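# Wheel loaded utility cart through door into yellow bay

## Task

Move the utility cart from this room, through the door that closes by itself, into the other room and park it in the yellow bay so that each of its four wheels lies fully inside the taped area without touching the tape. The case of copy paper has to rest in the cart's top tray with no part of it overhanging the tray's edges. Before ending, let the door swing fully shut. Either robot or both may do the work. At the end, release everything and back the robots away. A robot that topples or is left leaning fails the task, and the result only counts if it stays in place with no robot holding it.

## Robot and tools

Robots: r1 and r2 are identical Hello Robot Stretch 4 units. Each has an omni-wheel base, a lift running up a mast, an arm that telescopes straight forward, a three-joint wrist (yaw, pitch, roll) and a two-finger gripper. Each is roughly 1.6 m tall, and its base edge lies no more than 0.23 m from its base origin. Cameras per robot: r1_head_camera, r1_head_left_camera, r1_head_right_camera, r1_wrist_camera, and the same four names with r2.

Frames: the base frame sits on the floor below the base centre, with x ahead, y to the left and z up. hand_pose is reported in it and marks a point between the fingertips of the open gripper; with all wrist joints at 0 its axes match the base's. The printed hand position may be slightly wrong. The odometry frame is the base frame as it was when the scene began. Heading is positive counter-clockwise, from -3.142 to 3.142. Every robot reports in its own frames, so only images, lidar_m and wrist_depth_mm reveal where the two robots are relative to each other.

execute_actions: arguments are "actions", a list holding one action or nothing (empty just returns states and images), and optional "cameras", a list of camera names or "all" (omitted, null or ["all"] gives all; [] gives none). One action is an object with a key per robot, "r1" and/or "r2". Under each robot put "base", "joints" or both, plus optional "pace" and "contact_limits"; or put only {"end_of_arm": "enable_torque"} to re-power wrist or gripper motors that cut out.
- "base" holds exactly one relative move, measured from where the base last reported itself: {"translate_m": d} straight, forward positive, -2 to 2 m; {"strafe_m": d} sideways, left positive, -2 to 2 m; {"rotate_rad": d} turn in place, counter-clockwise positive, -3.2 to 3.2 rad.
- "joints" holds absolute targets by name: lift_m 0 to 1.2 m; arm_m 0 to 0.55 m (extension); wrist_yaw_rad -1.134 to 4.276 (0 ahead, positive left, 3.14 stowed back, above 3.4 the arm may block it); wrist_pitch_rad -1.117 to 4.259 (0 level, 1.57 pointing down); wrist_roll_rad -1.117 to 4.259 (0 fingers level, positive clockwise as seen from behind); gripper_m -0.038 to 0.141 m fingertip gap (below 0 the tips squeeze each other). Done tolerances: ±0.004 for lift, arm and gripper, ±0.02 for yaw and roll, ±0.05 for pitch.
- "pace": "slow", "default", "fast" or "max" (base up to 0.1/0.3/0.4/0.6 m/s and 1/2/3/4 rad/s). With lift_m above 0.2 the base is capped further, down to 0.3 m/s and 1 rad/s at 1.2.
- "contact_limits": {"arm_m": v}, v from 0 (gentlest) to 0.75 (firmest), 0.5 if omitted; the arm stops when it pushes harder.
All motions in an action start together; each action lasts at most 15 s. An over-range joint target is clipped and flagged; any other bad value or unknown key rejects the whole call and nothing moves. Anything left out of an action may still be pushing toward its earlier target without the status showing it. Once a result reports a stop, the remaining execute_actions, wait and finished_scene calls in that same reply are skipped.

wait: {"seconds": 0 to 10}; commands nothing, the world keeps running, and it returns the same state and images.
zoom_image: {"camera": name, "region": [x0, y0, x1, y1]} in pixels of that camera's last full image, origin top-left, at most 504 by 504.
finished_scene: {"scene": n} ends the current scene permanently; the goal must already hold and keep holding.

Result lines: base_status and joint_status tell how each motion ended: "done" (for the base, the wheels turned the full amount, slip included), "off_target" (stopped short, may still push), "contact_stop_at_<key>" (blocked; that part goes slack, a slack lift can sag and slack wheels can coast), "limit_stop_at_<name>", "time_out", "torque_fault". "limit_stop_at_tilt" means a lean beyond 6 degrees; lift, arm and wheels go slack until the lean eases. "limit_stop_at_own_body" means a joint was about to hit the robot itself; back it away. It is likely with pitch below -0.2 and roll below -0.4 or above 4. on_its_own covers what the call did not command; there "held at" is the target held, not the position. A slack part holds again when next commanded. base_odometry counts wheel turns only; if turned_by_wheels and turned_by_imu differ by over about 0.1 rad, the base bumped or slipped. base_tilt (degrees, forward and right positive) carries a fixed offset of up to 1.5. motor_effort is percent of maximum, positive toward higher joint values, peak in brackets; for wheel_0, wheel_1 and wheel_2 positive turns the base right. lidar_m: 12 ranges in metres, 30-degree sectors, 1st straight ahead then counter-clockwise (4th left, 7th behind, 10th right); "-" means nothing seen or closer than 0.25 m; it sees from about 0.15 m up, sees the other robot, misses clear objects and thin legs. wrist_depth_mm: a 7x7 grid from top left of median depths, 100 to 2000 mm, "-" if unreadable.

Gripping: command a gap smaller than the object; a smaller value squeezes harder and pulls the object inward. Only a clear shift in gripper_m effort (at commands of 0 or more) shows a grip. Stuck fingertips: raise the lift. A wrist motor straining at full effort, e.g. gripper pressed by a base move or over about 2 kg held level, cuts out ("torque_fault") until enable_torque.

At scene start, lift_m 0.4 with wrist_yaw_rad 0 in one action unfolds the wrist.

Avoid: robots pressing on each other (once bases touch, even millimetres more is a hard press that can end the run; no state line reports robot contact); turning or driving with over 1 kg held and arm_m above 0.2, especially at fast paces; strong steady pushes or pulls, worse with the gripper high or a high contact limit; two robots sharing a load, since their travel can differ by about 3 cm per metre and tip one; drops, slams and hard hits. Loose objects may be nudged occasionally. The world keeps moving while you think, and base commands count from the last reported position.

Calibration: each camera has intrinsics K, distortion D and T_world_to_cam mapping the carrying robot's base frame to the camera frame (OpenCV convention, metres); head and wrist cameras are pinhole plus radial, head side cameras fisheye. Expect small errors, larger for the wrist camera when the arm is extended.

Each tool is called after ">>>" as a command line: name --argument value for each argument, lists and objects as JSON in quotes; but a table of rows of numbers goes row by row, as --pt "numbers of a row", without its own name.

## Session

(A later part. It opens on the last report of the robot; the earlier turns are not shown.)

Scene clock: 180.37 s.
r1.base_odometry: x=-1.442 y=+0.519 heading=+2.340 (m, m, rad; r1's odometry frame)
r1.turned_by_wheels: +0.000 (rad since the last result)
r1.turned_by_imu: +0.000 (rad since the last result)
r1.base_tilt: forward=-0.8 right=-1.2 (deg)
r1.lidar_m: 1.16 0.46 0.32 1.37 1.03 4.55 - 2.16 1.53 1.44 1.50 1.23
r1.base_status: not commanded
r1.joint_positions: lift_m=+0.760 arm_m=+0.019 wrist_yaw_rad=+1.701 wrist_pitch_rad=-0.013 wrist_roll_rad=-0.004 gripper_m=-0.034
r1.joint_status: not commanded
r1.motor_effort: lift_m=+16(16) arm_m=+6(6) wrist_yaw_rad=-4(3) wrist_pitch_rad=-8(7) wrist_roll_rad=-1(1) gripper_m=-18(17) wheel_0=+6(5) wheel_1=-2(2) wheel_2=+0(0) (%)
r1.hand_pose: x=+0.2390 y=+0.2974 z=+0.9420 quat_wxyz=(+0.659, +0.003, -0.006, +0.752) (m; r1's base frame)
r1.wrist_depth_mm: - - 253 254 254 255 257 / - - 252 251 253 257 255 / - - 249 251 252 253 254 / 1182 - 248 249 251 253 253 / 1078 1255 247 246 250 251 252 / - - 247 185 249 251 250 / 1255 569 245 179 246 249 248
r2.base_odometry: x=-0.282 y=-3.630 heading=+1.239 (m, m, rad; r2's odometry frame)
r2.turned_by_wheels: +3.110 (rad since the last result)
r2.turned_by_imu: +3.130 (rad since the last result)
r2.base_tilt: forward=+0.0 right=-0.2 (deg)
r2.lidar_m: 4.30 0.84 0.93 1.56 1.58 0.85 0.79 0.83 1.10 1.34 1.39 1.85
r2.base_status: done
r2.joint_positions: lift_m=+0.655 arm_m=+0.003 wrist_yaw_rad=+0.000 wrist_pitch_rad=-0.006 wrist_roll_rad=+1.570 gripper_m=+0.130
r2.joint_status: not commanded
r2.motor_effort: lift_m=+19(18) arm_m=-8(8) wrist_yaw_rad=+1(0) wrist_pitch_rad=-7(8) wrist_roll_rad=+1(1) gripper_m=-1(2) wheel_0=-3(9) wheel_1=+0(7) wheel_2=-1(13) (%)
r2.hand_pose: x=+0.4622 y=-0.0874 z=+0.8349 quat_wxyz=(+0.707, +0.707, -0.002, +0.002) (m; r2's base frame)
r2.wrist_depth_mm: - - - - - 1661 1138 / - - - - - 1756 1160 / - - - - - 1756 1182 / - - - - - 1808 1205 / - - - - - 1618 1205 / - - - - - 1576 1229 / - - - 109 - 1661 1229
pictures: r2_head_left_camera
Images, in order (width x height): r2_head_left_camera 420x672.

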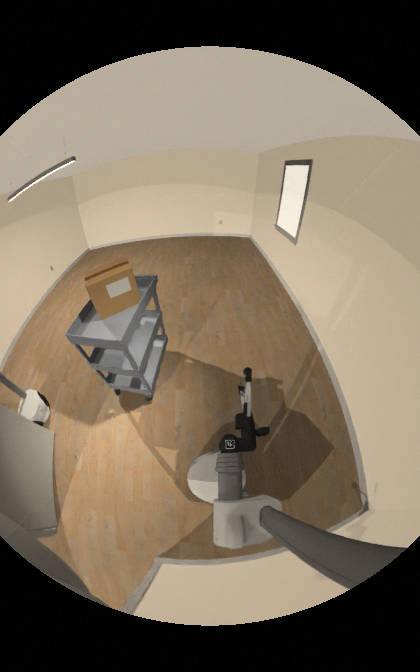

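>>> execute_actions --actions '[{"r2":{"base":{"strafe_m":0.83},"pace":"fast","joints":{"arm_m":0.1,"gripper_m":0.14}}}]' --cameras '["r2_head_camera","r2_wrist_camera"]'

Scene clock: 187.57 s.
r1.base_odometry: x=-1.442 y=+0.519 heading=+2.340 (m, m, rad; r1's odometry frame)
r1.turned_by_wheels: +0.000 (rad since the last result)
r1.turned_by_imu: +0.000 (rad since the last result)
r1.base_tilt: forward=-0.9 right=-1.3 (deg)
r1.lidar_m: 1.14 0.46 0.32 0.94 1.05 4.56 - 2.16 1.50 1.44 1.52 1.24
r1.base_status: not commanded
r1.joint_positions: lift_m=+0.760 arm_m=+0.019 wrist_yaw_rad=+1.701 wrist_pitch_rad=-0.013 wrist_roll_rad=-0.004 gripper_m=-0.034
r1.joint_status: not commanded
r1.motor_effort: lift_m=+16(16) arm_m=+6(6) wrist_yaw_rad=-3(4) wrist_pitch_rad=-7(7) wrist_roll_rad=-1(0) gripper_m=-19(21) wheel_0=+5(5) wheel_1=-2(2) wheel_2=+0(0) (%)
r1.hand_pose: x=+0.2390 y=+0.2974 z=+0.9420 quat_wxyz=(+0.659, +0.003, -0.006, +0.752) (m; r1's base frame)
r1.wrist_depth_mm: - - 253 253 254 256 257 / - - 252 252 255 255 254 / - - 250 251 253 252 255 / 1182 - 248 250 252 253 252 / 1060 1205 247 248 250 250 251 / - - 246 184 248 249 250 / 1229 564 245 179 246 248 250
r2.base_odometry: x=-1.067 y=-3.359 heading=+1.238 (m, m, rad; r2's odometry frame)
r2.turned_by_wheels: +0.000 (rad since the last result)
r2.turned_by_imu: +0.000 (rad since the last result)
r2.base_tilt: forward=+0.0 right=-0.3 (deg)
r2.lidar_m: 0.66 3.89 0.96 0.75 0.75 0.93 3.86 0.92 1.11 2.18 2.24 0.67
r2.base_status: done
r2.joint_positions: lift_m=+0.655 arm_m=+0.099 wrist_yaw_rad=+0.000 wrist_pitch_rad=-0.006 wrist_roll_rad=+1.570 gripper_m=+0.140
r2.joint_status: all done
r2.motor_effort: lift_m=+18(18) arm_m=+8(7) wrist_yaw_rad=+1(2) wrist_pitch_rad=-6(7) wrist_roll_rad=+2(2) gripper_m=+2(0) wheel_0=+0(11) wheel_1=-2(11) wheel_2=+0(0) (%)
r2.hand_pose: x=+0.5580 y=-0.0874 z=+0.8349 quat_wxyz=(+0.707, +0.707, -0.002, +0.002) (m; r2's base frame)
r2.wrist_depth_mm: - - - 320 324 324 324 / - - - 324 - 778 504 / - - 691 327 - 741 525 / - - 621 334 - 759 530 / - - 574 340 960 676 539 / - - 609 343 349 668 530 / - - - 109 - 1708 525
pictures: r2_head_camera, r2_wrist_camera
camera_calibration (this result's frames):
r2_wrist_camera: T_world_to_cam=[[0.00747611, 0.0191901, -0.999788, 0.83153], [-0.0486322, 0.99864, 0.0188045, 0.145404], [0.998789, 0.0484813, 0.0083992, -0.328186], [0, 0, 0, 1]] pos_world=[0.328644, -0.145252, 0.831376]
Images, in order (width x height): r2_head_camera 420x560, r2_wrist_camera 616x392.

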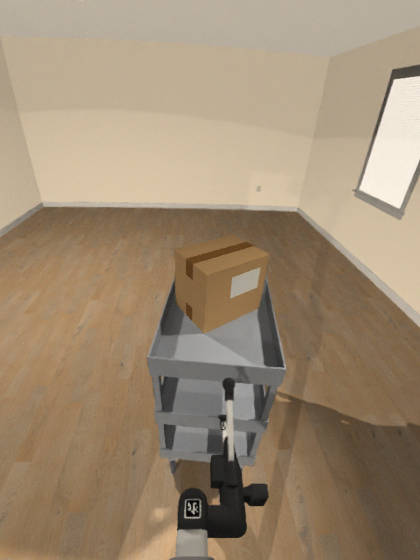

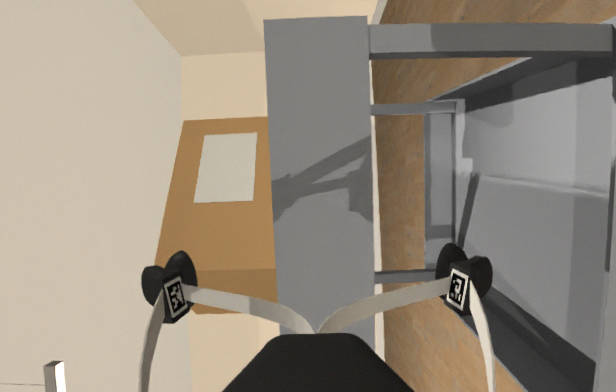

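>>> execute_actions --actions '[{"r2":{"base":{"strafe_m":0.02},"joints":{"arm_m":0.22,"lift_m":0.647}}}]' --cameras '[]'

>>> execute_actions --actions '[{"r2":{"joints":{"gripper_m":0.035}}}]' --cameras '["r2_wrist_camera"]'

>>> execute_actions --actions '[{"r2":{"base":{"strafe_m":0.27},"pace":"slow","joints":{"arm_m":0.03}}}]' --cameras '["r2_head_left_camera","r2_wrist_camera"]'

Scene clock: 192.50 s.
r1.base_odometry: x=-1.442 y=+0.519 heading=+2.340 (m, m, rad; r1's odometry frame)
r1.turned_by_wheels: +0.000 (rad since the last result)
r1.turned_by_imu: +0.000 (rad since the last result)
r1.base_tilt: forward=-0.8 right=-1.2 (deg)
r1.lidar_m: 1.16 0.47 0.30 0.92 1.04 4.53 - 2.12 1.52 1.42 1.49 1.23
r1.base_status: not commanded
r1.joint_positions: lift_m=+0.760 arm_m=+0.019 wrist_yaw_rad=+1.701 wrist_pitch_rad=-0.013 wrist_roll_rad=-0.004 gripper_m=-0.034
r1.joint_status: not commanded
r1.motor_effort: lift_m=+16(16) arm_m=+6(6) wrist_yaw_rad=-3(4) wrist_pitch_rad=-9(9) wrist_roll_rad=-1(1) gripper_m=-17(19) wheel_0=+5(5) wheel_1=-2(2) wheel_2=+0(0) (%)
r1.hand_pose: x=+0.2390 y=+0.2974 z=+0.9420 quat_wxyz=(+0.659, +0.003, -0.006, +0.752) (m; r1's base frame)
r1.wrist_depth_mm: - - 253 254 254 256 257 / - - 252 252 253 255 255 / - - 249 250 253 252 256 / 1160 - 249 250 252 251 253 / 1078 1229 249 248 249 251 252 / - - 246 183 247 250 251 / 1281 564 244 178 248 249 249
r2.base_odometry: x=-1.086 y=-3.353 heading=+1.238 (m, m, rad; r2's odometry frame)
r2.turned_by_wheels: +0.000 (rad since the last result)
r2.turned_by_imu: -0.002 (rad since the last result)
r2.base_tilt: forward=+0.1 right=-0.2 (deg)
r2.lidar_m: 0.65 3.87 0.93 0.71 0.73 0.92 3.85 0.91 1.15 2.20 2.27 0.67
r2.base_status: done
r2.joint_positions: lift_m=+0.647 arm_m=+0.219 wrist_yaw_rad=+0.000 wrist_pitch_rad=-0.006 wrist_roll_rad=+1.570 gripper_m=+0.140
r2.joint_status: all done
r2.motor_effort: lift_m=+15(20) arm_m=+8(8) wrist_yaw_rad=+0(0) wrist_pitch_rad=-6(7) wrist_roll_rad=+2(0) gripper_m=+1(1) wheel_0=+0(9) wheel_1=-1(7) wheel_2=+0(1) (%)
r2.hand_pose: x=+0.6780 y=-0.0874 z=+0.8273 quat_wxyz=(+0.707, +0.707, -0.002, +0.002) (m; r2's base frame)
r2.wrist_depth_mm: - - - 204 - 1756 459 / - - 585 208 768 691 508 / - - 525 212 - 732 517 / - 512 480 216 - 750 517 / - 459 442 219 831 640 525 / - - 224 221 224 615 530 / - - - 109 - 1756 492
pictures: none
No camera images: the call's "cameras" was empty. Leave "cameras" out to get every camera's image.

Scene clock: 194.53 s.
r1.base_odometry: x=-1.442 y=+0.519 heading=+2.340 (m, m, rad; r1's odometry frame)
r1.turned_by_wheels: +0.000 (rad since the last result)
r1.turned_by_imu: +0.000 (rad since the last result)
r1.base_tilt: forward=-0.8 right=-1.3 (deg)
r1.lidar_m: 1.16 0.47 0.34 0.91 1.00 4.53 - 2.16 1.51 1.43 1.47 1.24
r1.base_status: not commanded
r1.joint_positions: lift_m=+0.760 arm_m=+0.019 wrist_yaw_rad=+1.701 wrist_pitch_rad=-0.013 wrist_roll_rad=-0.004 gripper_m=-0.034
r1.joint_status: not commanded
r1.motor_effort: lift_m=+16(16) arm_m=+6(6) wrist_yaw_rad=-3(3) wrist_pitch_rad=-8(7) wrist_roll_rad=-1(2) gripper_m=-18(18) wheel_0=+5(5) wheel_1=-2(2) wheel_2=+0(0) (%)
r1.hand_pose: x=+0.2390 y=+0.2974 z=+0.9420 quat_wxyz=(+0.659, +0.003, -0.006, +0.752) (m; r1's base frame)
r1.wrist_depth_mm: - - 253 254 255 255 256 / - - 251 251 253 255 256 / - - 250 250 252 253 254 / 1160 - 250 250 251 252 253 / 1078 1255 248 248 250 250 252 / - - 247 184 247 250 249 / 1281 564 244 178 246 248 249
r2.base_odometry: x=-1.086 y=-3.353 heading=+1.239 (m, m, rad; r2's odometry frame)
r2.turned_by_wheels: +0.000 (rad since the last result)
r2.turned_by_imu: -0.001 (rad since the last result)
r2.base_tilt: forward=+0.1 right=-0.2 (deg)
r2.lidar_m: 0.64 3.88 0.93 0.71 0.73 0.90 3.87 0.90 1.17 2.20 2.27 0.66
r2.base_status: not commanded
r2.joint_positions: lift_m=+0.647 arm_m=+0.220 wrist_yaw_rad=+0.003 wrist_pitch_rad=-0.004 wrist_roll_rad=+1.570 gripper_m=+0.035
r2.joint_status: all done
r2.motor_effort: lift_m=+15(15) arm_m=+2(8) wrist_yaw_rad=-7(12) wrist_pitch_rad=-12(15) wrist_roll_rad=+1(2) gripper_m=-21(25) wheel_0=+0(0) wheel_1=-1(2) wheel_2=+2(3) (%)
r2.hand_pose: x=+0.6792 y=-0.0865 z=+0.8266 quat_wxyz=(+0.707, +0.707, +0.000, +0.002) (m; r2's base frame)
r2.wrist_depth_mm: - - 190 190 - 1618 455 / - - 569 193 750 699 500 / - - 508 196 - 723 508 / - 484 459 199 202 741 521 / - 436 213 203 204 741 517 / - 462 193 206 206 182 521 / - - - 109 - 1808 492
pictures: r2_wrist_camera
camera_calibration (this result's frames):
r2_wrist_camera: T_world_to_cam=[[0.00520483, 0.0192045, -0.999802, 0.823807], [-0.051567, 0.99849, 0.0189109, 0.152488], [0.998656, 0.0514584, 0.00618729, -0.447022], [0, 0, 0, 1]] pos_world=[0.449997, -0.145075, 0.823526]
Images, in order (width x height): r2_wrist_camera 616x392.

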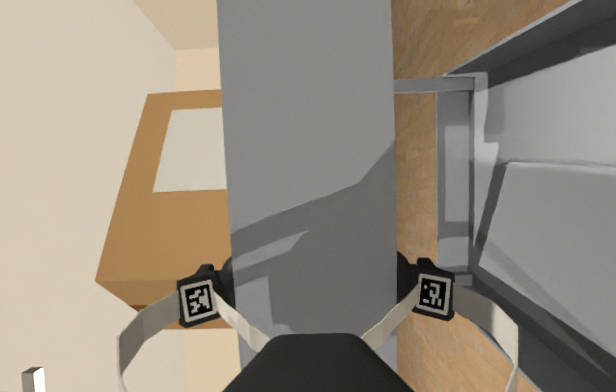

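Scene clock: 198.37 s.
r1.base_odometry: x=-1.442 y=+0.519 heading=+2.340 (m, m, rad; r1's odometry frame)
r1.turned_by_wheels: +0.000 (rad since the last result)
r1.turned_by_imu: +0.000 (rad since the last result)
r1.base_tilt: forward=-1.0 right=-1.2 (deg)
r1.lidar_m: 1.15 0.46 0.33 0.67 0.81 4.55 - 2.15 1.51 1.44 1.47 1.24
r1.base_status: not commanded
r1.joint_positions: lift_m=+0.760 arm_m=+0.019 wrist_yaw_rad=+1.701 wrist_pitch_rad=-0.013 wrist_roll_rad=-0.004 gripper_m=-0.034
r1.joint_status: not commanded
r1.motor_effort: lift_m=+16(16) arm_m=+6(6) wrist_yaw_rad=-3(4) wrist_pitch_rad=-8(8) wrist_roll_rad=+0(0) gripper_m=-18(17) wheel_0=+5(5) wheel_1=-2(2) wheel_2=+0(0) (%)
r1.hand_pose: x=+0.2390 y=+0.2974 z=+0.9420 quat_wxyz=(+0.659, +0.003, -0.006, +0.752) (m; r1's base frame)
r1.wrist_depth_mm: - - 254 254 254 256 256 / - - 251 253 254 256 256 / - - 249 250 253 252 256 / - 1160 248 251 251 254 254 / 1078 1060 249 249 250 250 251 / - 1464 247 185 248 249 251 / 1098 627 246 179 247 249 250
r2.base_odometry: x=-1.341 y=-3.265 heading=+1.238 (m, m, rad; r2's odometry frame)
r2.turned_by_wheels: -0.001 (rad since the last result)
r2.turned_by_imu: -0.003 (rad since the last result)
r2.base_tilt: forward=+0.1 right=-0.1 (deg)
r2.lidar_m: 0.46 3.48 0.66 0.45 0.48 0.60 3.90 1.06 1.18 2.47 2.54 0.41
r2.base_status: done
r2.joint_positions: lift_m=+0.647 arm_m=+0.031 wrist_yaw_rad=-0.010 wrist_pitch_rad=-0.003 wrist_roll_rad=+1.570 gripper_m=+0.035
r2.joint_status: all done
r2.on_its_own: wrist_yaw_rad is at rest, and its effort (+29) is outside its rest range (-13 to +13)
r2.motor_effort: lift_m=+15(15) arm_m=-7(13) wrist_yaw_rad=+29(38) wrist_pitch_rad=-16(16) wrist_roll_rad=+1(2) gripper_m=-23(27) wheel_0=-8(11) wheel_1=+0(5) wheel_2=+0(1) (%)
r2.hand_pose: x=+0.4898 y=-0.0902 z=+0.8263 quat_wxyz=(+0.707, +0.707, -0.004, -0.002) (m; r2's base frame)
r2.wrist_depth_mm: - 410 121 121 122 676 496 / - 410 132 133 133 715 500 / - 410 149 147 148 732 508 / - - 170 164 168 661 521 / - - 195 185 191 1808 508 / - - 192 213 208 484 459 / - - - 109 - 1756 1255
pictures: r2_head_left_camera, r2_wrist_camera
camera_calibration (this result's frames):
r2_wrist_camera: T_world_to_cam=[[0.00467856, 0.0190431, -0.999808, 0.824861], [-0.0388998, 0.999065, 0.0188469, 0.140272], [0.999232, 0.0388041, 0.00541496, -0.258496], [0, 0, 0, 1]] pos_world=[0.259895, -0.145818, 0.823458]
Images, in order (width x height): r2_head_left_camera 420x672, r2_wrist_camera 616x392.

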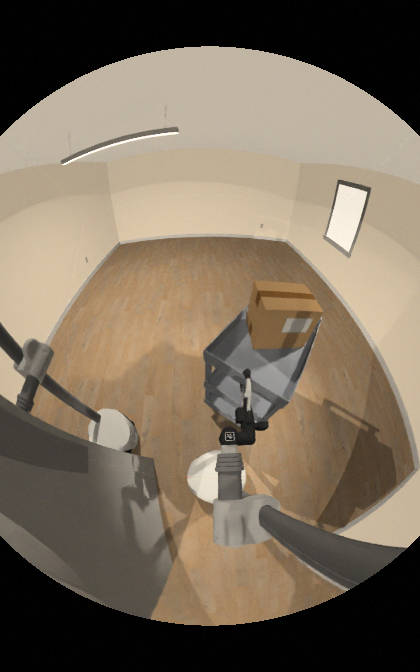

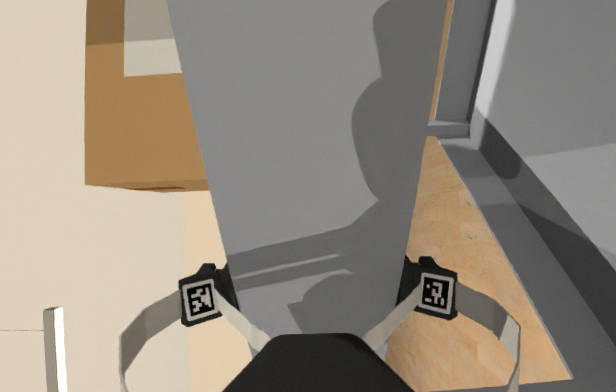

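>>> execute_actions --actions '[{"r2":{"base":{"translate_m":-0.8}}}]' --cameras '["r2_head_left_camera"]'

Scene clock: 204.27 s.
r1.base_odometry: x=-1.442 y=+0.519 heading=+2.340 (m, m, rad; r1's odometry frame)
r1.turned_by_wheels: +0.000 (rad since the last result)
r1.turned_by_imu: +0.000 (rad since the last result)
r1.base_tilt: forward=-0.8 right=-1.3 (deg)
r1.lidar_m: 1.15 0.45 0.31 0.78 3.39 4.53 - 2.11 1.53 1.44 1.48 1.20
r1.base_status: not commanded
r1.joint_positions: lift_m=+0.760 arm_m=+0.019 wrist_yaw_rad=+1.701 wrist_pitch_rad=-0.013 wrist_roll_rad=-0.004 gripper_m=-0.034
r1.joint_status: not commanded
r1.motor_effort: lift_m=+16(16) arm_m=+6(6) wrist_yaw_rad=-3(3) wrist_pitch_rad=-6(8) wrist_roll_rad=-1(2) gripper_m=-19(17) wheel_0=+5(5) wheel_1=-2(2) wheel_2=+0(0) (%)
r1.hand_pose: x=+0.2390 y=+0.2974 z=+0.9420 quat_wxyz=(+0.659, +0.003, -0.006, +0.752) (m; r1's base frame)
r1.wrist_depth_mm: - - 253 254 254 256 257 / - - 252 251 255 254 256 / - - 251 252 252 254 255 / - - 249 250 252 253 253 / - - 248 248 250 252 252 / - - 246 183 250 249 252 / - - 246 177 246 248 248
r2.base_odometry: x=-1.602 y=-4.021 heading=+1.238 (m, m, rad; r2's odometry frame)
r2.turned_by_wheels: +0.000 (rad since the last result)
r2.turned_by_imu: +0.002 (rad since the last result)
r2.base_tilt: forward=+0.1 right=-0.2 (deg)
r2.lidar_m: 0.45 0.55 0.35 0.32 0.35 3.07 3.03 3.11 2.75 0.65 2.59 0.45
r2.base_status: done
r2.joint_positions: lift_m=+0.647 arm_m=+0.031 wrist_yaw_rad=+0.006 wrist_pitch_rad=-0.003 wrist_roll_rad=+1.570 gripper_m=+0.035
r2.joint_status: not commanded
r2.on_its_own: wrist_yaw_rad is at rest, and its effort (-17) is outside its rest range (-13 to +13)
r2.motor_effort: lift_m=+16(16) arm_m=-7(7) wrist_yaw_rad=-17(29) wrist_pitch_rad=-15(16) wrist_roll_rad=+2(2) gripper_m=-20(30) wheel_0=-1(12) wheel_1=+0(9) wheel_2=+4(16) (%)
r2.hand_pose: x=+0.4912 y=-0.0857 z=+0.8263 quat_wxyz=(+0.708, +0.707, +0.001, +0.003) (m; r2's base frame)
r2.wrist_depth_mm: - - 176 174 177 683 496 / - - 182 180 183 715 500 / - 500 473 186 189 723 512 / - 459 439 193 196 741 517 / - 436 418 200 202 723 521 / - - 192 208 206 182 517 / - - - 109 - 1756 469
pictures: r2_head_left_camera
Images, in order (width x height): r2_head_left_camera 420x672.

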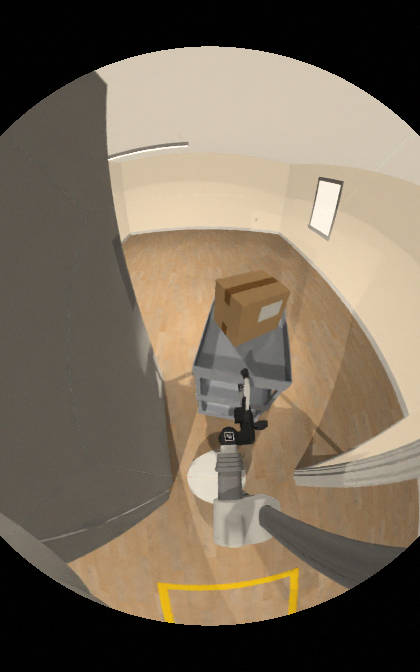

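>>> execute_actions --actions '[{"r2":{"base":{"strafe_m":-0.07},"pace":"slow"}}]' --cameras '[]'

>>> execute_actions --actions '[{"r2":{"base":{"translate_m":-0.7}}}]' --cameras '["r2_head_left_camera"]'

Scene clock: 208.03 s.
r1.base_odometry: x=-1.442 y=+0.519 heading=+2.340 (m, m, rad; r1's odometry frame)
r1.turned_by_wheels: +0.000 (rad since the last result)
r1.turned_by_imu: +0.000 (rad since the last result)
r1.base_tilt: forward=-0.8 right=-1.2 (deg)
r1.lidar_m: 1.15 0.46 0.33 0.79 3.37 4.52 - 2.13 1.50 1.44 1.48 1.21
r1.base_status: not commanded
r1.joint_positions: lift_m=+0.760 arm_m=+0.019 wrist_yaw_rad=+1.701 wrist_pitch_rad=-0.013 wrist_roll_rad=-0.004 gripper_m=-0.034
r1.joint_status: not commanded
r1.motor_effort: lift_m=+16(16) arm_m=+6(6) wrist_yaw_rad=-3(4) wrist_pitch_rad=-8(7) wrist_roll_rad=-1(2) gripper_m=-17(18) wheel_0=+5(5) wheel_1=-2(2) wheel_2=+0(0) (%)
r1.hand_pose: x=+0.2390 y=+0.2974 z=+0.9420 quat_wxyz=(+0.659, +0.003, -0.006, +0.752) (m; r1's base frame)
r1.wrist_depth_mm: - - 252 255 254 256 255 / - - 252 253 253 255 256 / - - 250 250 253 254 255 / - - 248 250 251 252 253 / - - 247 248 250 251 252 / - - 245 185 249 250 251 / - - 245 179 248 248 249
r2.base_odometry: x=-1.536 y=-4.043 heading=+1.239 (m, m, rad; r2's odometry frame)
r2.turned_by_wheels: +0.001 (rad since the last result)
r2.turned_by_imu: +0.000 (rad since the last result)
r2.base_tilt: forward=+0.0 right=-0.1 (deg)
r2.lidar_m: 0.46 0.52 0.45 0.40 0.43 3.15 3.05 3.10 0.61 0.57 2.53 0.47
r2.base_status: done
r2.joint_positions: lift_m=+0.647 arm_m=+0.031 wrist_yaw_rad=+0.008 wrist_pitch_rad=-0.003 wrist_roll_rad=+1.570 gripper_m=+0.035
r2.joint_status: not commanded
r2.on_its_own: wrist_yaw_rad is at rest, and its effort (-21) is outside its rest range (-13 to +13)
r2.motor_effort: lift_m=+16(16) arm_m=-7(7) wrist_yaw_rad=-21(35) wrist_pitch_rad=-13(15) wrist_roll_rad=+1(3) gripper_m=-21(23) wheel_0=+8(13) wheel_1=+0(3) wheel_2=+2(4) (%)
r2.hand_pose: x=+0.4913 y=-0.0852 z=+0.8264 quat_wxyz=(+0.707, +0.707, +0.002, +0.004) (m; r2's base frame)
r2.wrist_depth_mm: - - 189 187 - 1618 455 / - - 559 191 192 668 500 / - 549 504 195 196 723 517 / - 484 459 198 200 732 521 / - 433 418 202 204 741 521 / - 484 192 206 206 182 525 / - - - 109 - 1808 484
pictures: none
No camera images: the call's "cameras" was empty. Leave "cameras" out to get every camera's image.

Scene clock: 211.87 s.
r1.base_odometry: x=-1.442 y=+0.519 heading=+2.340 (m, m, rad; r1's odometry frame)
r1.turned_by_wheels: +0.000 (rad since the last result)
r1.turned_by_imu: +0.000 (rad since the last result)
r1.base_tilt: forward=-0.9 right=-1.2 (deg)
r1.lidar_m: 1.15 0.48 0.31 3.27 3.39 4.53 - 2.14 1.52 1.44 1.51 1.20
r1.base_status: not commanded
r1.joint_positions: lift_m=+0.760 arm_m=+0.019 wrist_yaw_rad=+1.701 wrist_pitch_rad=-0.013 wrist_roll_rad=-0.004 gripper_m=-0.034
r1.joint_status: not commanded
r1.motor_effort: lift_m=+16(16) arm_m=+6(6) wrist_yaw_rad=-3(3) wrist_pitch_rad=-5(7) wrist_roll_rad=+2(0) gripper_m=-18(18) wheel_0=+5(5) wheel_1=-2(2) wheel_2=+0(0) (%)
r1.hand_pose: x=+0.2390 y=+0.2974 z=+0.9420 quat_wxyz=(+0.659, +0.003, -0.006, +0.752) (m; r1's base frame)
r1.wrist_depth_mm: - - 254 254 255 256 256 / - - 252 253 253 254 255 / - - 251 251 253 253 255 / - - 249 249 252 252 253 / - - 247 249 249 250 251 / - - 245 184 249 250 250 / - - 245 178 246 248 248
r2.base_odometry: x=-1.764 y=-4.705 heading=+1.239 (m, m, rad; r2's odometry frame)
r2.turned_by_wheels: +0.000 (rad since the last result)
r2.turned_by_imu: -0.001 (rad since the last result)
r2.base_tilt: forward=+0.2 right=-0.1 (deg)
r2.lidar_m: 0.44 0.46 0.67 1.61 2.33 2.48 2.33 2.39 2.62 2.44 0.79 0.49
r2.base_status: done
r2.joint_positions: lift_m=+0.647 arm_m=+0.031 wrist_yaw_rad=+0.000 wrist_pitch_rad=-0.004 wrist_roll_rad=+1.570 gripper_m=+0.035
r2.joint_status: not commanded
r2.motor_effort: lift_m=+16(16) arm_m=-7(7) wrist_yaw_rad=+2(32) wrist_pitch_rad=-13(17) wrist_roll_rad=+1(1) gripper_m=-22(27) wheel_0=-4(10) wheel_1=-2(7) wheel_2=+2(16) (%)
r2.hand_pose: x=+0.4906 y=-0.0874 z=+0.8264 quat_wxyz=(+0.707, +0.707, -0.001, +0.001) (m; r2's base frame)
r2.wrist_depth_mm: - - - 220 - 1661 1118 / - - - 216 - 1661 466 / - - 609 213 809 732 508 / - - 521 209 - 732 517 / - 480 452 206 208 741 521 / - 424 192 205 205 182 521 / - 504 477 109 768 699 521
pictures: r2_head_left_camera
Images, in order (width x height): r2_head_left_camera 420x672.

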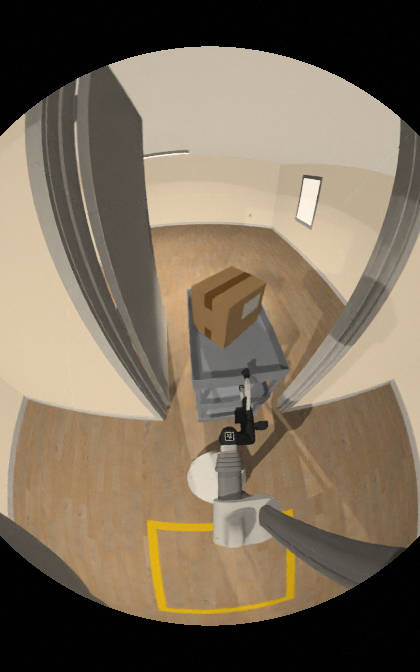

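>>> execute_actions --actions '[{"r2":{"base":{"translate_m":-0.4}}}]' --cameras '["r2_head_left_camera"]'

Scene clock: 217.73 s.
r1.base_odometry: x=-1.442 y=+0.519 heading=+2.340 (m, m, rad; r1's odometry frame)
r1.turned_by_wheels: +0.000 (rad since the last result)
r1.turned_by_imu: +0.000 (rad since the last result)
r1.base_tilt: forward=-0.9 right=-1.2 (deg)
r1.lidar_m: 1.16 0.48 0.31 3.28 3.39 4.53 - 2.14 1.54 1.42 1.47 1.22
r1.base_status: not commanded
r1.joint_positions: lift_m=+0.760 arm_m=+0.019 wrist_yaw_rad=+1.701 wrist_pitch_rad=-0.013 wrist_roll_rad=-0.004 gripper_m=-0.034
r1.joint_status: not commanded
r1.motor_effort: lift_m=+16(16) arm_m=+6(6) wrist_yaw_rad=-4(3) wrist_pitch_rad=-8(8) wrist_roll_rad=+0(1) gripper_m=-18(16) wheel_0=+5(5) wheel_1=-2(2) wheel_2=+0(0) (%)
r1.hand_pose: x=+0.2390 y=+0.2974 z=+0.9420 quat_wxyz=(+0.659, +0.003, -0.006, +0.752) (m; r1's base frame)
r1.wrist_depth_mm: - - 254 254 256 256 258 / - - 252 252 254 255 256 / - - 250 250 252 254 255 / - - 249 249 252 252 253 / - - 248 249 250 251 251 / - - 246 183 248 250 251 / - - 245 178 247 248 249
r2.base_odometry: x=-1.895 y=-5.083 heading=+1.239 (m, m, rad; r2's odometry frame)
r2.turned_by_wheels: +0.001 (rad since the last result)
r2.turned_by_imu: +0.001 (rad since the last result)
r2.base_tilt: forward=+0.2 right=-0.2 (deg)
r2.lidar_m: 0.41 0.42 1.21 2.22 2.30 2.04 1.92 1.99 2.62 2.52 1.33 0.48
r2.base_status: done
r2.joint_positions: lift_m=+0.647 arm_m=+0.031 wrist_yaw_rad=+0.009 wrist_pitch_rad=-0.004 wrist_roll_rad=+1.571 gripper_m=+0.035
r2.joint_status: not commanded
r2.on_its_own: wrist_yaw_rad is at rest, and its effort (-24) is outside its rest range (-13 to +13)
r2.motor_effort: lift_m=+16(16) arm_m=-7(7) wrist_yaw_rad=-24(30) wrist_pitch_rad=-12(15) wrist_roll_rad=-1(1) gripper_m=-24(26) wheel_0=+2(9) wheel_1=+1(7) wheel_2=+5(18) (%)
r2.hand_pose: x=+0.4914 y=-0.0848 z=+0.8265 quat_wxyz=(+0.707, +0.707, +0.002, +0.005) (m; r2's base frame)
r2.wrist_depth_mm: - - - 231 - 1661 1138 / - - - 226 - 1661 469 / - - - 220 820 676 508 / - - 554 214 - 741 517 / - 517 473 209 210 750 525 / - 424 192 203 204 182 521 / 1366 445 430 109 741 707 525
pictures: r2_head_left_camera
Images, in order (width x height): r2_head_left_camera 420x672.

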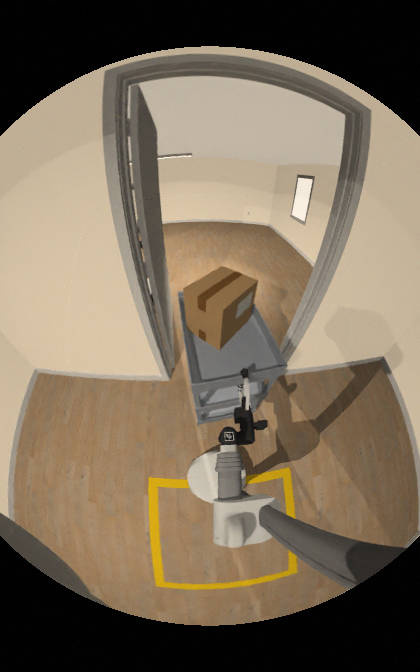

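>>> execute_actions --actions '[{"r2":{"base":{"strafe_m":0.07},"pace":"slow"}}]' --cameras '["r2_head_camera"]'

>>> execute_actions --actions '[{"r2":{"base":{"translate_m":-0.3},"pace":"slow"}}]' --cameras '["r2_head_camera"]'

Scene clock: 222.23 s.
r1.base_odometry: x=-1.442 y=+0.519 heading=+2.340 (m, m, rad; r1's odometry frame)
r1.turned_by_wheels: +0.000 (rad since the last result)
r1.turned_by_imu: +0.000 (rad since the last result)
r1.base_tilt: forward=-0.8 right=-1.3 (deg)
r1.lidar_m: 1.12 0.47 0.30 3.28 3.38 4.52 - 2.14 1.52 1.43 1.48 1.22
r1.base_status: not commanded
r1.joint_positions: lift_m=+0.760 arm_m=+0.019 wrist_yaw_rad=+1.701 wrist_pitch_rad=-0.013 wrist_roll_rad=-0.004 gripper_m=-0.034
r1.joint_status: not commanded
r1.motor_effort: lift_m=+16(16) arm_m=+6(6) wrist_yaw_rad=-4(3) wrist_pitch_rad=-7(8) wrist_roll_rad=-2(1) gripper_m=-17(14) wheel_0=+5(5) wheel_1=-2(2) wheel_2=+0(0) (%)
r1.hand_pose: x=+0.2390 y=+0.2974 z=+0.9420 quat_wxyz=(+0.659, +0.003, -0.006, +0.752) (m; r1's base frame)
r1.wrist_depth_mm: - - 253 253 255 256 256 / - - 251 251 253 256 255 / - - 251 251 252 253 254 / - - 247 249 251 252 254 / - - 248 248 250 250 252 / - - 246 183 248 250 251 / - - 245 178 247 249 250
r2.base_odometry: x=-1.961 y=-5.060 heading=+1.239 (m, m, rad; r2's odometry frame)
r2.turned_by_wheels: -0.001 (rad since the last result)
r2.turned_by_imu: -0.003 (rad since the last result)
r2.base_tilt: forward=+0.1 right=-0.2 (deg)
r2.lidar_m: 0.43 0.46 1.19 2.18 2.22 2.05 1.94 1.98 2.62 2.57 1.35 0.47
r2.base_status: done
r2.joint_positions: lift_m=+0.647 arm_m=+0.031 wrist_yaw_rad=-0.007 wrist_pitch_rad=-0.004 wrist_roll_rad=+1.571 gripper_m=+0.035
r2.joint_status: not commanded
r2.on_its_own: wrist_yaw_rad is at rest, and its effort (+22) is outside its rest range (-13 to +13)
r2.motor_effort: lift_m=+16(16) arm_m=-7(7) wrist_yaw_rad=+22(25) wrist_pitch_rad=-13(14) wrist_roll_rad=-1(0) gripper_m=-23(24) wheel_0=-7(12) wheel_1=+1(6) wheel_2=-2(2) (%)
r2.hand_pose: x=+0.4899 y=-0.0894 z=+0.8265 quat_wxyz=(+0.707, +0.707, -0.004, -0.001) (m; r2's base frame)
r2.wrist_depth_mm: - - - 218 - 1618 1118 / - - - 216 - 1756 469 / - - 591 213 798 676 517 / - - 521 210 - 741 512 / - 484 452 207 207 741 521 / - 424 192 204 205 181 525 / 1229 525 480 109 768 699 525
pictures: r2_head_camera
Images, in order (width x height): r2_head_camera 420x560.

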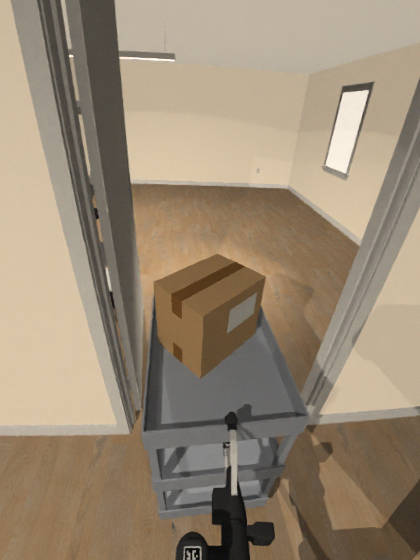

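Scene clock: 226.50 s.
r1.base_odometry: x=-1.442 y=+0.519 heading=+2.340 (m, m, rad; r1's odometry frame)
r1.turned_by_wheels: +0.000 (rad since the last result)
r1.turned_by_imu: +0.000 (rad since the last result)
r1.base_tilt: forward=-0.9 right=-1.2 (deg)
r1.lidar_m: 1.14 0.44 0.29 3.28 3.43 4.54 - 2.16 1.53 1.43 1.48 1.22
r1.base_status: not commanded
r1.joint_positions: lift_m=+0.760 arm_m=+0.019 wrist_yaw_rad=+1.701 wrist_pitch_rad=-0.013 wrist_roll_rad=-0.004 gripper_m=-0.034
r1.joint_status: not commanded
r1.motor_effort: lift_m=+16(16) arm_m=+6(6) wrist_yaw_rad=-4(3) wrist_pitch_rad=-7(7) wrist_roll_rad=+0(1) gripper_m=-20(13) wheel_0=+5(5) wheel_1=-2(2) wheel_2=+0(0) (%)
r1.hand_pose: x=+0.2390 y=+0.2974 z=+0.9420 quat_wxyz=(+0.659, +0.003, -0.006, +0.752) (m; r1's base frame)
r1.wrist_depth_mm: - - 253 254 255 257 256 / - - 253 252 254 254 255 / - - 250 250 252 255 254 / - - 248 249 250 253 253 / - - 248 249 250 250 252 / - - 246 183 248 250 251 / - - 244 179 247 247 250
r2.base_odometry: x=-2.058 y=-5.344 heading=+1.239 (m, m, rad; r2's odometry frame)
r2.turned_by_wheels: +0.001 (rad since the last result)
r2.turned_by_imu: +0.001 (rad since the last result)
r2.base_tilt: forward=+0.0 right=-0.1 (deg)
r2.lidar_m: 0.43 0.44 1.62 2.18 2.23 1.72 1.63 1.68 2.23 2.58 1.80 0.48
r2.base_status: done
r2.joint_positions: lift_m=+0.647 arm_m=+0.031 wrist_yaw_rad=+0.009 wrist_pitch_rad=-0.003 wrist_roll_rad=+1.571 gripper_m=+0.035
r2.joint_status: not commanded
r2.on_its_own: wrist_yaw_rad is at rest, and its effort (-24) is outside its rest range (-13 to +13)
r2.motor_effort: lift_m=+16(16) arm_m=-7(7) wrist_yaw_rad=-24(30) wrist_pitch_rad=-15(14) wrist_roll_rad=+0(2) gripper_m=-24(24) wheel_0=+0(8) wheel_1=-2(6) wheel_2=+8(16) (%)
r2.hand_pose: x=+0.4913 y=-0.0848 z=+0.8264 quat_wxyz=(+0.707, +0.707, +0.002, +0.004) (m; r2's base frame)
r2.wrist_depth_mm: - - - 216 - 1661 1118 / - - - 214 - 1537 473 / - - 580 211 798 691 517 / - - 512 209 - 750 517 / - 480 452 207 208 750 521 / - 421 192 206 204 182 525 / 1060 521 492 109 759 699 521
pictures: r2_head_camera
Images, in order (width x height): r2_head_camera 420x560.

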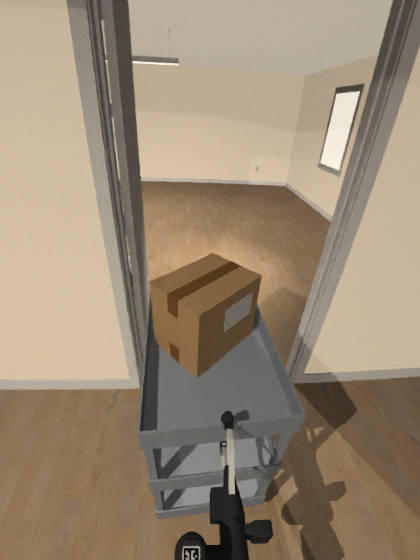

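>>> execute_actions --actions '[{"r2":{"base":{"translate_m":-1.02}},"r1":{"joints":{"gripper_m":0.12}}}]' --cameras '["r2_head_camera","r2_head_left_camera","r1_head_left_camera"]'

Scene clock: 233.67 s.
r1.base_odometry: x=-1.442 y=+0.519 heading=+2.340 (m, m, rad; r1's odometry frame)
r1.turned_by_wheels: +0.000 (rad since the last result)
r1.turned_by_imu: +0.000 (rad since the last result)
r1.base_tilt: forward=-0.8 right=-1.3 (deg)
r1.lidar_m: 1.15 1.19 1.57 3.29 3.41 4.51 - 2.16 1.53 1.43 1.49 1.22
r1.base_status: not commanded
r1.joint_positions: lift_m=+0.760 arm_m=+0.019 wrist_yaw_rad=+1.700 wrist_pitch_rad=-0.013 wrist_roll_rad=-0.004 gripper_m=+0.120
r1.joint_status: all done
r1.motor_effort: lift_m=+16(16) arm_m=+6(6) wrist_yaw_rad=+0(7) wrist_pitch_rad=-8(7) wrist_roll_rad=-2(1) gripper_m=-1(20) wheel_0=+5(5) wheel_1=-2(2) wheel_2=+0(0) (%)
r1.hand_pose: x=+0.2393 y=+0.2973 z=+0.9420 quat_wxyz=(+0.660, +0.003, -0.006, +0.751) (m; r1's base frame)
r1.wrist_depth_mm: - - - - - - 1618 / - - - - - - 1661 / - - - - - - 1537 / - - - - - - 1537 / - - - - - - 1499 / - - - - 220 - 1576 / - - - 148 - - 1537
r2.base_odometry: x=-2.390 y=-6.308 heading=+1.240 (m, m, rad; r2's odometry frame)
r2.turned_by_wheels: +0.001 (rad since the last result)
r2.turned_by_imu: +0.006 (rad since the last result)
r2.base_tilt: forward=-0.1 right=-0.3 (deg)
r2.lidar_m: 0.41 0.43 2.25 2.13 0.93 0.63 0.61 0.64 0.87 2.14 2.73 0.49
r2.base_status: done
r2.joint_positions: lift_m=+0.647 arm_m=+0.031 wrist_yaw_rad=+0.008 wrist_pitch_rad=-0.004 wrist_roll_rad=+1.571 gripper_m=+0.035
r2.joint_status: not commanded
r2.on_its_own: wrist_yaw_rad is at rest, and its effort (-21) is outside its rest range (-13 to +13)
r2.motor_effort: lift_m=+16(16) arm_m=-7(7) wrist_yaw_rad=-21(33) wrist_pitch_rad=-12(15) wrist_roll_rad=-3(1) gripper_m=-24(25) wheel_0=+1(4) wheel_1=+1(5) wheel_2=+5(19) (%)
r2.hand_pose: x=+0.4912 y=-0.0852 z=+0.8265 quat_wxyz=(+0.707, +0.707, +0.001, +0.004) (m; r2's base frame)
r2.wrist_depth_mm: 1983 1983 1983 232 1921 1618 1138 / 1921 1983 1921 225 1983 1661 469 / 1983 - - 220 809 683 512 / 1983 - 554 214 831 741 521 / 1921 512 473 208 209 750 521 / 1983 424 192 204 203 181 517 / 1983 439 427 109 741 715 521
pictures: r1_head_left_camera, r2_head_camera, r2_head_left_camera
Images, in order (width x height): r1_head_left_camera 420x672, r2_head_camera 420x560, r2_head_left_camera 420x672.

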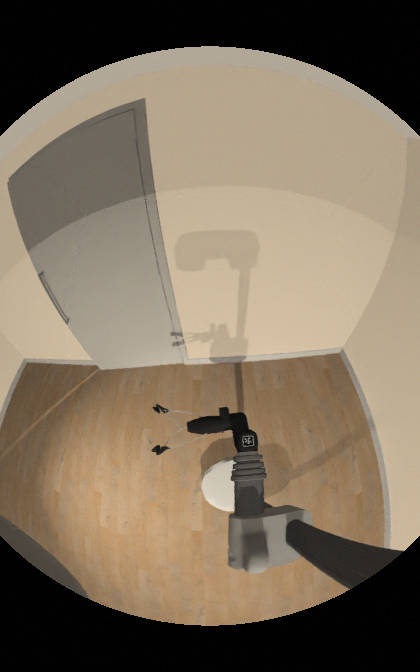

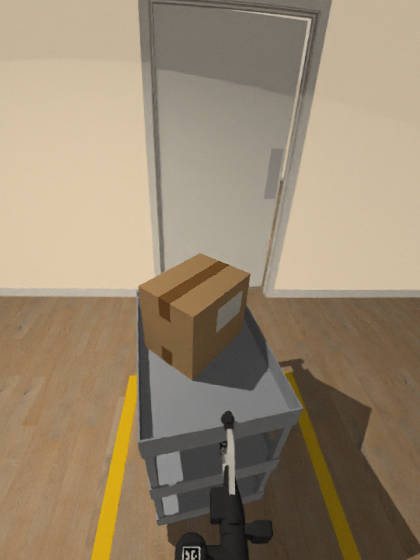

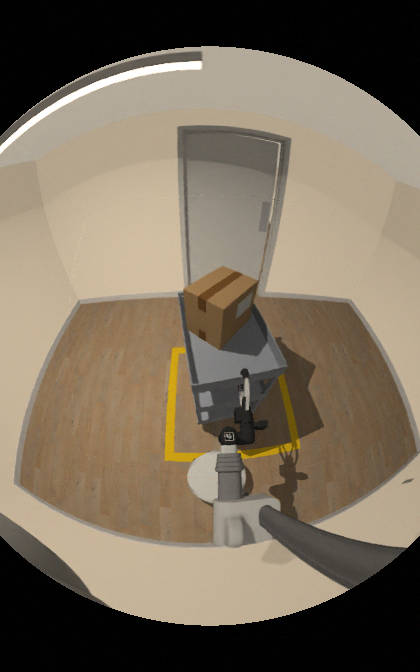

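>>> execute_actions --actions '[{"r2":{"base":{"translate_m":-0.07}}}]' --cameras '[]'

>>> execute_actions --actions '[{"r2":{"joints":{"gripper_m":0.14}}}]' --cameras '[]'

>>> execute_actions --actions '[{"r2":{"base":{"translate_m":-0.18},"joints":{"arm_m":0.005}}}]' --cameras '[]'

>>> execute_actions --actions '[{"r2":{"base":{"strafe_m":1.0},"pace":"fast"}}]' --cameras '["r2_head_right_camera","r1_head_left_camera"]'

>>> zoom_image --camera "r2_head_right_camera" --region '[200,240,420,480]'

Scene clock: 237.83 s.
r1.base_odometry: x=-1.442 y=+0.519 heading=+2.340 (m, m, rad; r1's odometry frame)
r1.turned_by_wheels: +0.000 (rad since the last result)
r1.turned_by_imu: +0.000 (rad since the last result)
r1.base_tilt: forward=-0.9 right=-1.3 (deg)
r1.lidar_m: 1.14 1.19 1.60 3.29 3.38 4.57 - 2.15 1.52 1.44 1.48 1.24
r1.base_status: not commanded
r1.joint_positions: lift_m=+0.760 arm_m=+0.019 wrist_yaw_rad=+1.700 wrist_pitch_rad=-0.013 wrist_roll_rad=-0.004 gripper_m=+0.120
r1.joint_status: not commanded
r1.motor_effort: lift_m=+16(16) arm_m=+6(6) wrist_yaw_rad=-1(1) wrist_pitch_rad=-7(10) wrist_roll_rad=+0(0) gripper_m=-2(2) wheel_0=+5(5) wheel_1=-2(2) wheel_2=+0(0) (%)
r1.hand_pose: x=+0.2393 y=+0.2973 z=+0.9420 quat_wxyz=(+0.660, +0.003, -0.006, +0.751) (m; r1's base frame)
r1.wrist_depth_mm: - - - - - - 1576 / - - - - - - 1576 / - - - - - - 1618 / - - - - - - 1576 / - - - - - - 1499 / - - - - 220 - 1537 / - - - 148 - - 1537
r2.base_odometry: x=-2.413 y=-6.374 heading=+1.240 (m, m, rad; r2's odometry frame)
r2.turned_by_wheels: +0.000 (rad since the last result)
r2.turned_by_imu: -0.001 (rad since the last result)
r2.base_tilt: forward=+0.2 right=-0.3 (deg)
r2.lidar_m: 0.40 0.45 2.23 2.12 0.84 0.58 0.53 0.57 0.77 1.89 2.74 0.50
r2.base_status: done
r2.joint_positions: lift_m=+0.647 arm_m=+0.031 wrist_yaw_rad=+0.007 wrist_pitch_rad=-0.004 wrist_roll_rad=+1.571 gripper_m=+0.035
r2.joint_status: not commanded
r2.on_its_own: wrist_yaw_rad is at rest, and its effort (-19) is outside its rest range (-13 to +13)
r2.motor_effort: lift_m=+16(16) arm_m=-7(7) wrist_yaw_rad=-19(31) wrist_pitch_rad=-13(12) wrist_roll_rad=-2(0) gripper_m=-21(24) wheel_0=+1(6) wheel_1=-2(5) wheel_2=+4(18) (%)
r2.hand_pose: x=+0.4911 y=-0.0855 z=+0.8265 quat_wxyz=(+0.707, +0.707, +0.001, +0.004) (m; r2's base frame)
r2.wrist_depth_mm: - - - 233 - 1618 1118 / - - - 227 - 1708 462 / - - - 220 - 683 512 / - - 559 215 820 741 517 / - 521 469 209 209 750 521 / - 424 192 204 204 182 525 / - 436 424 109 741 732 525
pictures: none
No camera images: the call's "cameras" was empty. Leave "cameras" out to get every camera's image.

Scene clock: 239.87 s.
r1.base_odometry: x=-1.442 y=+0.519 heading=+2.340 (m, m, rad; r1's odometry frame)
r1.turned_by_wheels: +0.000 (rad since the last result)
r1.turned_by_imu: +0.000 (rad since the last result)
r1.base_tilt: forward=-0.8 right=-1.2 (deg)
r1.lidar_m: 1.14 1.17 1.61 3.29 3.37 4.54 - 2.15 1.54 1.43 1.48 1.21
r1.base_status: not commanded
r1.joint_positions: lift_m=+0.760 arm_m=+0.019 wrist_yaw_rad=+1.700 wrist_pitch_rad=-0.013 wrist_roll_rad=-0.004 gripper_m=+0.120
r1.joint_status: not commanded
r1.motor_effort: lift_m=+16(16) arm_m=+6(6) wrist_yaw_rad=+0(1) wrist_pitch_rad=-6(7) wrist_roll_rad=-2(1) gripper_m=+0(1) wheel_0=+5(5) wheel_1=-2(2) wheel_2=+0(0) (%)
r1.hand_pose: x=+0.2393 y=+0.2973 z=+0.9420 quat_wxyz=(+0.660, +0.003, -0.006, +0.751) (m; r1's base frame)
r1.wrist_depth_mm: - - - - - - 1576 / - - - - - - 1537 / - - - - - - 1576 / - - - - - - 1537 / - - - - - - 1576 / - - - - 220 - 1537 / - - - 148 - - 1576
r2.base_odometry: x=-2.413 y=-6.374 heading=+1.240 (m, m, rad; r2's odometry frame)
r2.turned_by_wheels: +0.000 (rad since the last result)
r2.turned_by_imu: -0.001 (rad since the last result)
r2.base_tilt: forward=+0.0 right=-0.2 (deg)
r2.lidar_m: 0.43 0.46 2.22 2.10 0.83 0.57 0.53 0.57 0.75 1.88 2.73 0.50
r2.base_status: not commanded
r2.joint_positions: lift_m=+0.647 arm_m=+0.031 wrist_yaw_rad=+0.000 wrist_pitch_rad=-0.006 wrist_roll_rad=+1.571 gripper_m=+0.140
r2.joint_status: all done
r2.motor_effort: lift_m=+16(16) arm_m=-6(7) wrist_yaw_rad=-1(18) wrist_pitch_rad=-8(14) wrist_roll_rad=-1(1) gripper_m=+0(23) wheel_0=+1(1) wheel_1=-1(1) wheel_2=+3(4) (%)
r2.hand_pose: x=+0.4904 y=-0.0873 z=+0.8270 quat_wxyz=(+0.707, +0.707, -0.002, +0.002) (m; r2's base frame)
r2.wrist_depth_mm: - - - 253 - 1537 1118 / - - - 245 - 1661 473 / - - - 238 - 683 517 / - - 580 231 842 750 521 / - - 496 225 1983 654 530 / - 430 220 219 217 654 525 / - 462 439 109 750 715 521
pictures: none
No camera images: the call's "cameras" was empty. Leave "cameras" out to get every camera's image.

Scene clock: 241.83 s.
r1.base_odometry: x=-1.442 y=+0.519 heading=+2.340 (m, m, rad; r1's odometry frame)
r1.turned_by_wheels: +0.000 (rad since the last result)
r1.turned_by_imu: +0.000 (rad since the last result)
r1.base_tilt: forward=-0.9 right=-1.3 (deg)
r1.lidar_m: 1.15 1.18 1.64 3.29 3.38 4.53 - 2.12 1.51 1.41 1.50 1.23
r1.base_status: not commanded
r1.joint_positions: lift_m=+0.760 arm_m=+0.019 wrist_yaw_rad=+1.700 wrist_pitch_rad=-0.013 wrist_roll_rad=-0.004 gripper_m=+0.120
r1.joint_status: not commanded
r1.motor_effort: lift_m=+16(16) arm_m=+6(6) wrist_yaw_rad=-1(0) wrist_pitch_rad=-6(7) wrist_roll_rad=-1(2) gripper_m=-1(1) wheel_0=+5(5) wheel_1=-2(2) wheel_2=+0(0) (%)
r1.hand_pose: x=+0.2393 y=+0.2973 z=+0.9420 quat_wxyz=(+0.660, +0.003, -0.006, +0.751) (m; r1's base frame)
r1.wrist_depth_mm: - - - - - - 1537 / - - - - - - 1576 / - - - - - - 1537 / - - - - - - 1618 / - - - - - - 1576 / - - - - 220 - 1537 / - - - 148 - - 1499
r2.base_odometry: x=-2.471 y=-6.545 heading=+1.240 (m, m, rad; r2's odometry frame)
r2.turned_by_wheels: +0.000 (rad since the last result)
r2.turned_by_imu: -0.001 (rad since the last result)
r2.base_tilt: forward=+0.0 right=-0.2 (deg)
r2.lidar_m: 0.61 2.51 2.24 1.76 0.56 0.40 0.36 0.38 0.53 1.31 2.73 0.69
r2.base_status: done
r2.joint_positions: lift_m=+0.647 arm_m=+0.006 wrist_yaw_rad=+0.000 wrist_pitch_rad=-0.006 wrist_roll_rad=+1.571 gripper_m=+0.140
r2.joint_status: all done
r2.motor_effort: lift_m=+16(16) arm_m=-8(9) wrist_yaw_rad=+0(0) wrist_pitch_rad=-9(9) wrist_roll_rad=-1(0) gripper_m=+1(1) wheel_0=-1(7) wheel_1=-2(6) wheel_2=+2(11) (%)
r2.hand_pose: x=+0.4658 y=-0.0874 z=+0.8270 quat_wxyz=(+0.707, +0.707, -0.002, +0.002) (m; r2's base frame)
r2.wrist_depth_mm: - - - - - 1661 1138 / - - - 466 - 480 459 / - - - 445 - 723 445 / - - 809 436 - 759 433 / - - 668 418 - 654 480 / - - 615 410 976 661 525 / - - - 109 - 668 530
pictures: none
No camera images: the call's "cameras" was empty. Leave "cameras" out to get every camera's image.

Scene clock: 245.50 s.
r1.base_odometry: x=-1.442 y=+0.519 heading=+2.340 (m, m, rad; r1's odometry frame)
r1.turned_by_wheels: +0.000 (rad since the last result)
r1.turned_by_imu: +0.000 (rad since the last result)
r1.base_tilt: forward=-0.8 right=-1.2 (deg)
r1.lidar_m: 1.15 1.21 1.63 3.27 3.38 4.56 - 2.13 1.51 1.41 1.49 1.24
r1.base_status: not commanded
r1.joint_positions: lift_m=+0.760 arm_m=+0.019 wrist_yaw_rad=+1.700 wrist_pitch_rad=-0.013 wrist_roll_rad=-0.004 gripper_m=+0.120
r1.joint_status: not commanded
r1.motor_effort: lift_m=+16(16) arm_m=+6(6) wrist_yaw_rad=-1(1) wrist_pitch_rad=-7(8) wrist_roll_rad=+0(0) gripper_m=+3(3) wheel_0=+5(5) wheel_1=-2(2) wheel_2=+0(0) (%)
r1.hand_pose: x=+0.2393 y=+0.2973 z=+0.9420 quat_wxyz=(+0.660, +0.003, -0.006, +0.751) (m; r1's base frame)
r1.wrist_depth_mm: - - - - - - 1576 / - - - - - - 1576 / - - - - - - 1576 / - - - - - - 1576 / - - - - - - 1618 / - - - - 220 - 1537 / - - - 148 - - 1464
r2.base_odometry: x=-3.417 y=-6.220 heading=+1.240 (m, m, rad; r2's odometry frame)
r2.turned_by_wheels: +0.000 (rad since the last result)
r2.turned_by_imu: +0.001 (rad since the last result)
r2.base_tilt: forward=+0.1 right=-0.3 (deg)
r2.lidar_m: 2.40 1.69 1.16 1.11 0.60 0.42 0.40 0.42 0.56 1.45 1.05 1.16
r2.base_status: done
r2.joint_positions: lift_m=+0.647 arm_m=+0.006 wrist_yaw_rad=+0.000 wrist_pitch_rad=-0.006 wrist_roll_rad=+1.571 gripper_m=+0.140
r2.joint_status: not commanded
r2.motor_effort: lift_m=+16(16) arm_m=-8(8) wrist_yaw_rad=+1(1) wrist_pitch_rad=-7(7) wrist_roll_rad=-1(1) gripper_m=-3(1) wheel_0=+0(13) wheel_1=-1(12) wheel_2=+0(1) (%)
r2.hand_pose: x=+0.4658 y=-0.0874 z=+0.8270 quat_wxyz=(+0.707, +0.707, -0.002, +0.002) (m; r2's base frame)
r2.wrist_depth_mm: - - - - - 1661 1138 / - - - - - 1708 1182 / - - - - - 1708 1182 / - - - - - 1756 1182 / - - - - - 1537 1205 / - - - - - 1537 1205 / - - - 109 - 1756 1182
pictures: r1_head_left_camera, r2_head_right_camera
Images, in order (width x height): r1_head_left_camera 420x672, r2_head_right_camera 420x672.

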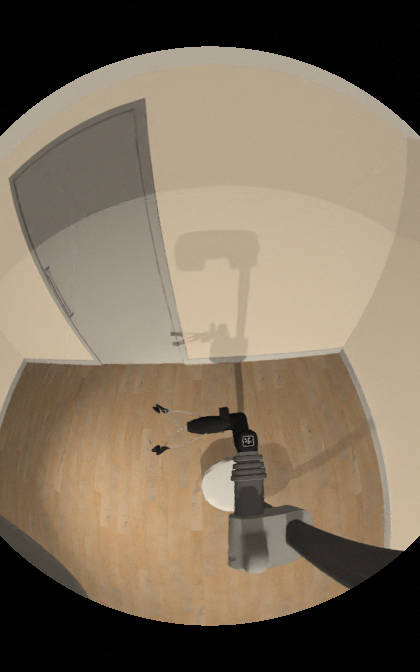

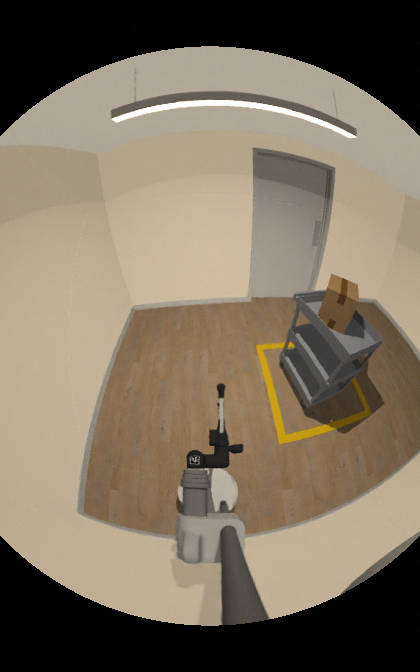

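Region (200, 240, 420, 480) of r2_head_right_camera's 420x672 image, scaled by 2.100, with more detail than that image has; it fills the left 462 columns of this view, and the rest is white.

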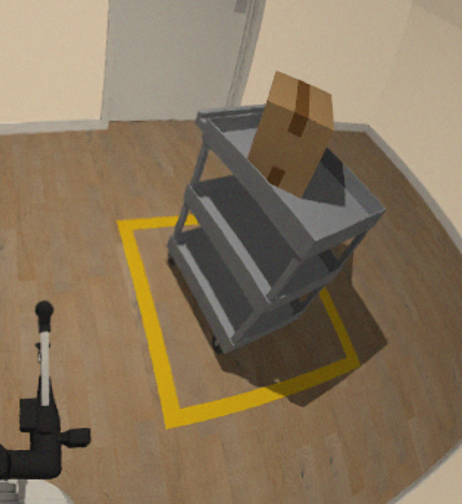

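>>> finished_scene --scene 1

The scene is finished: the task was done.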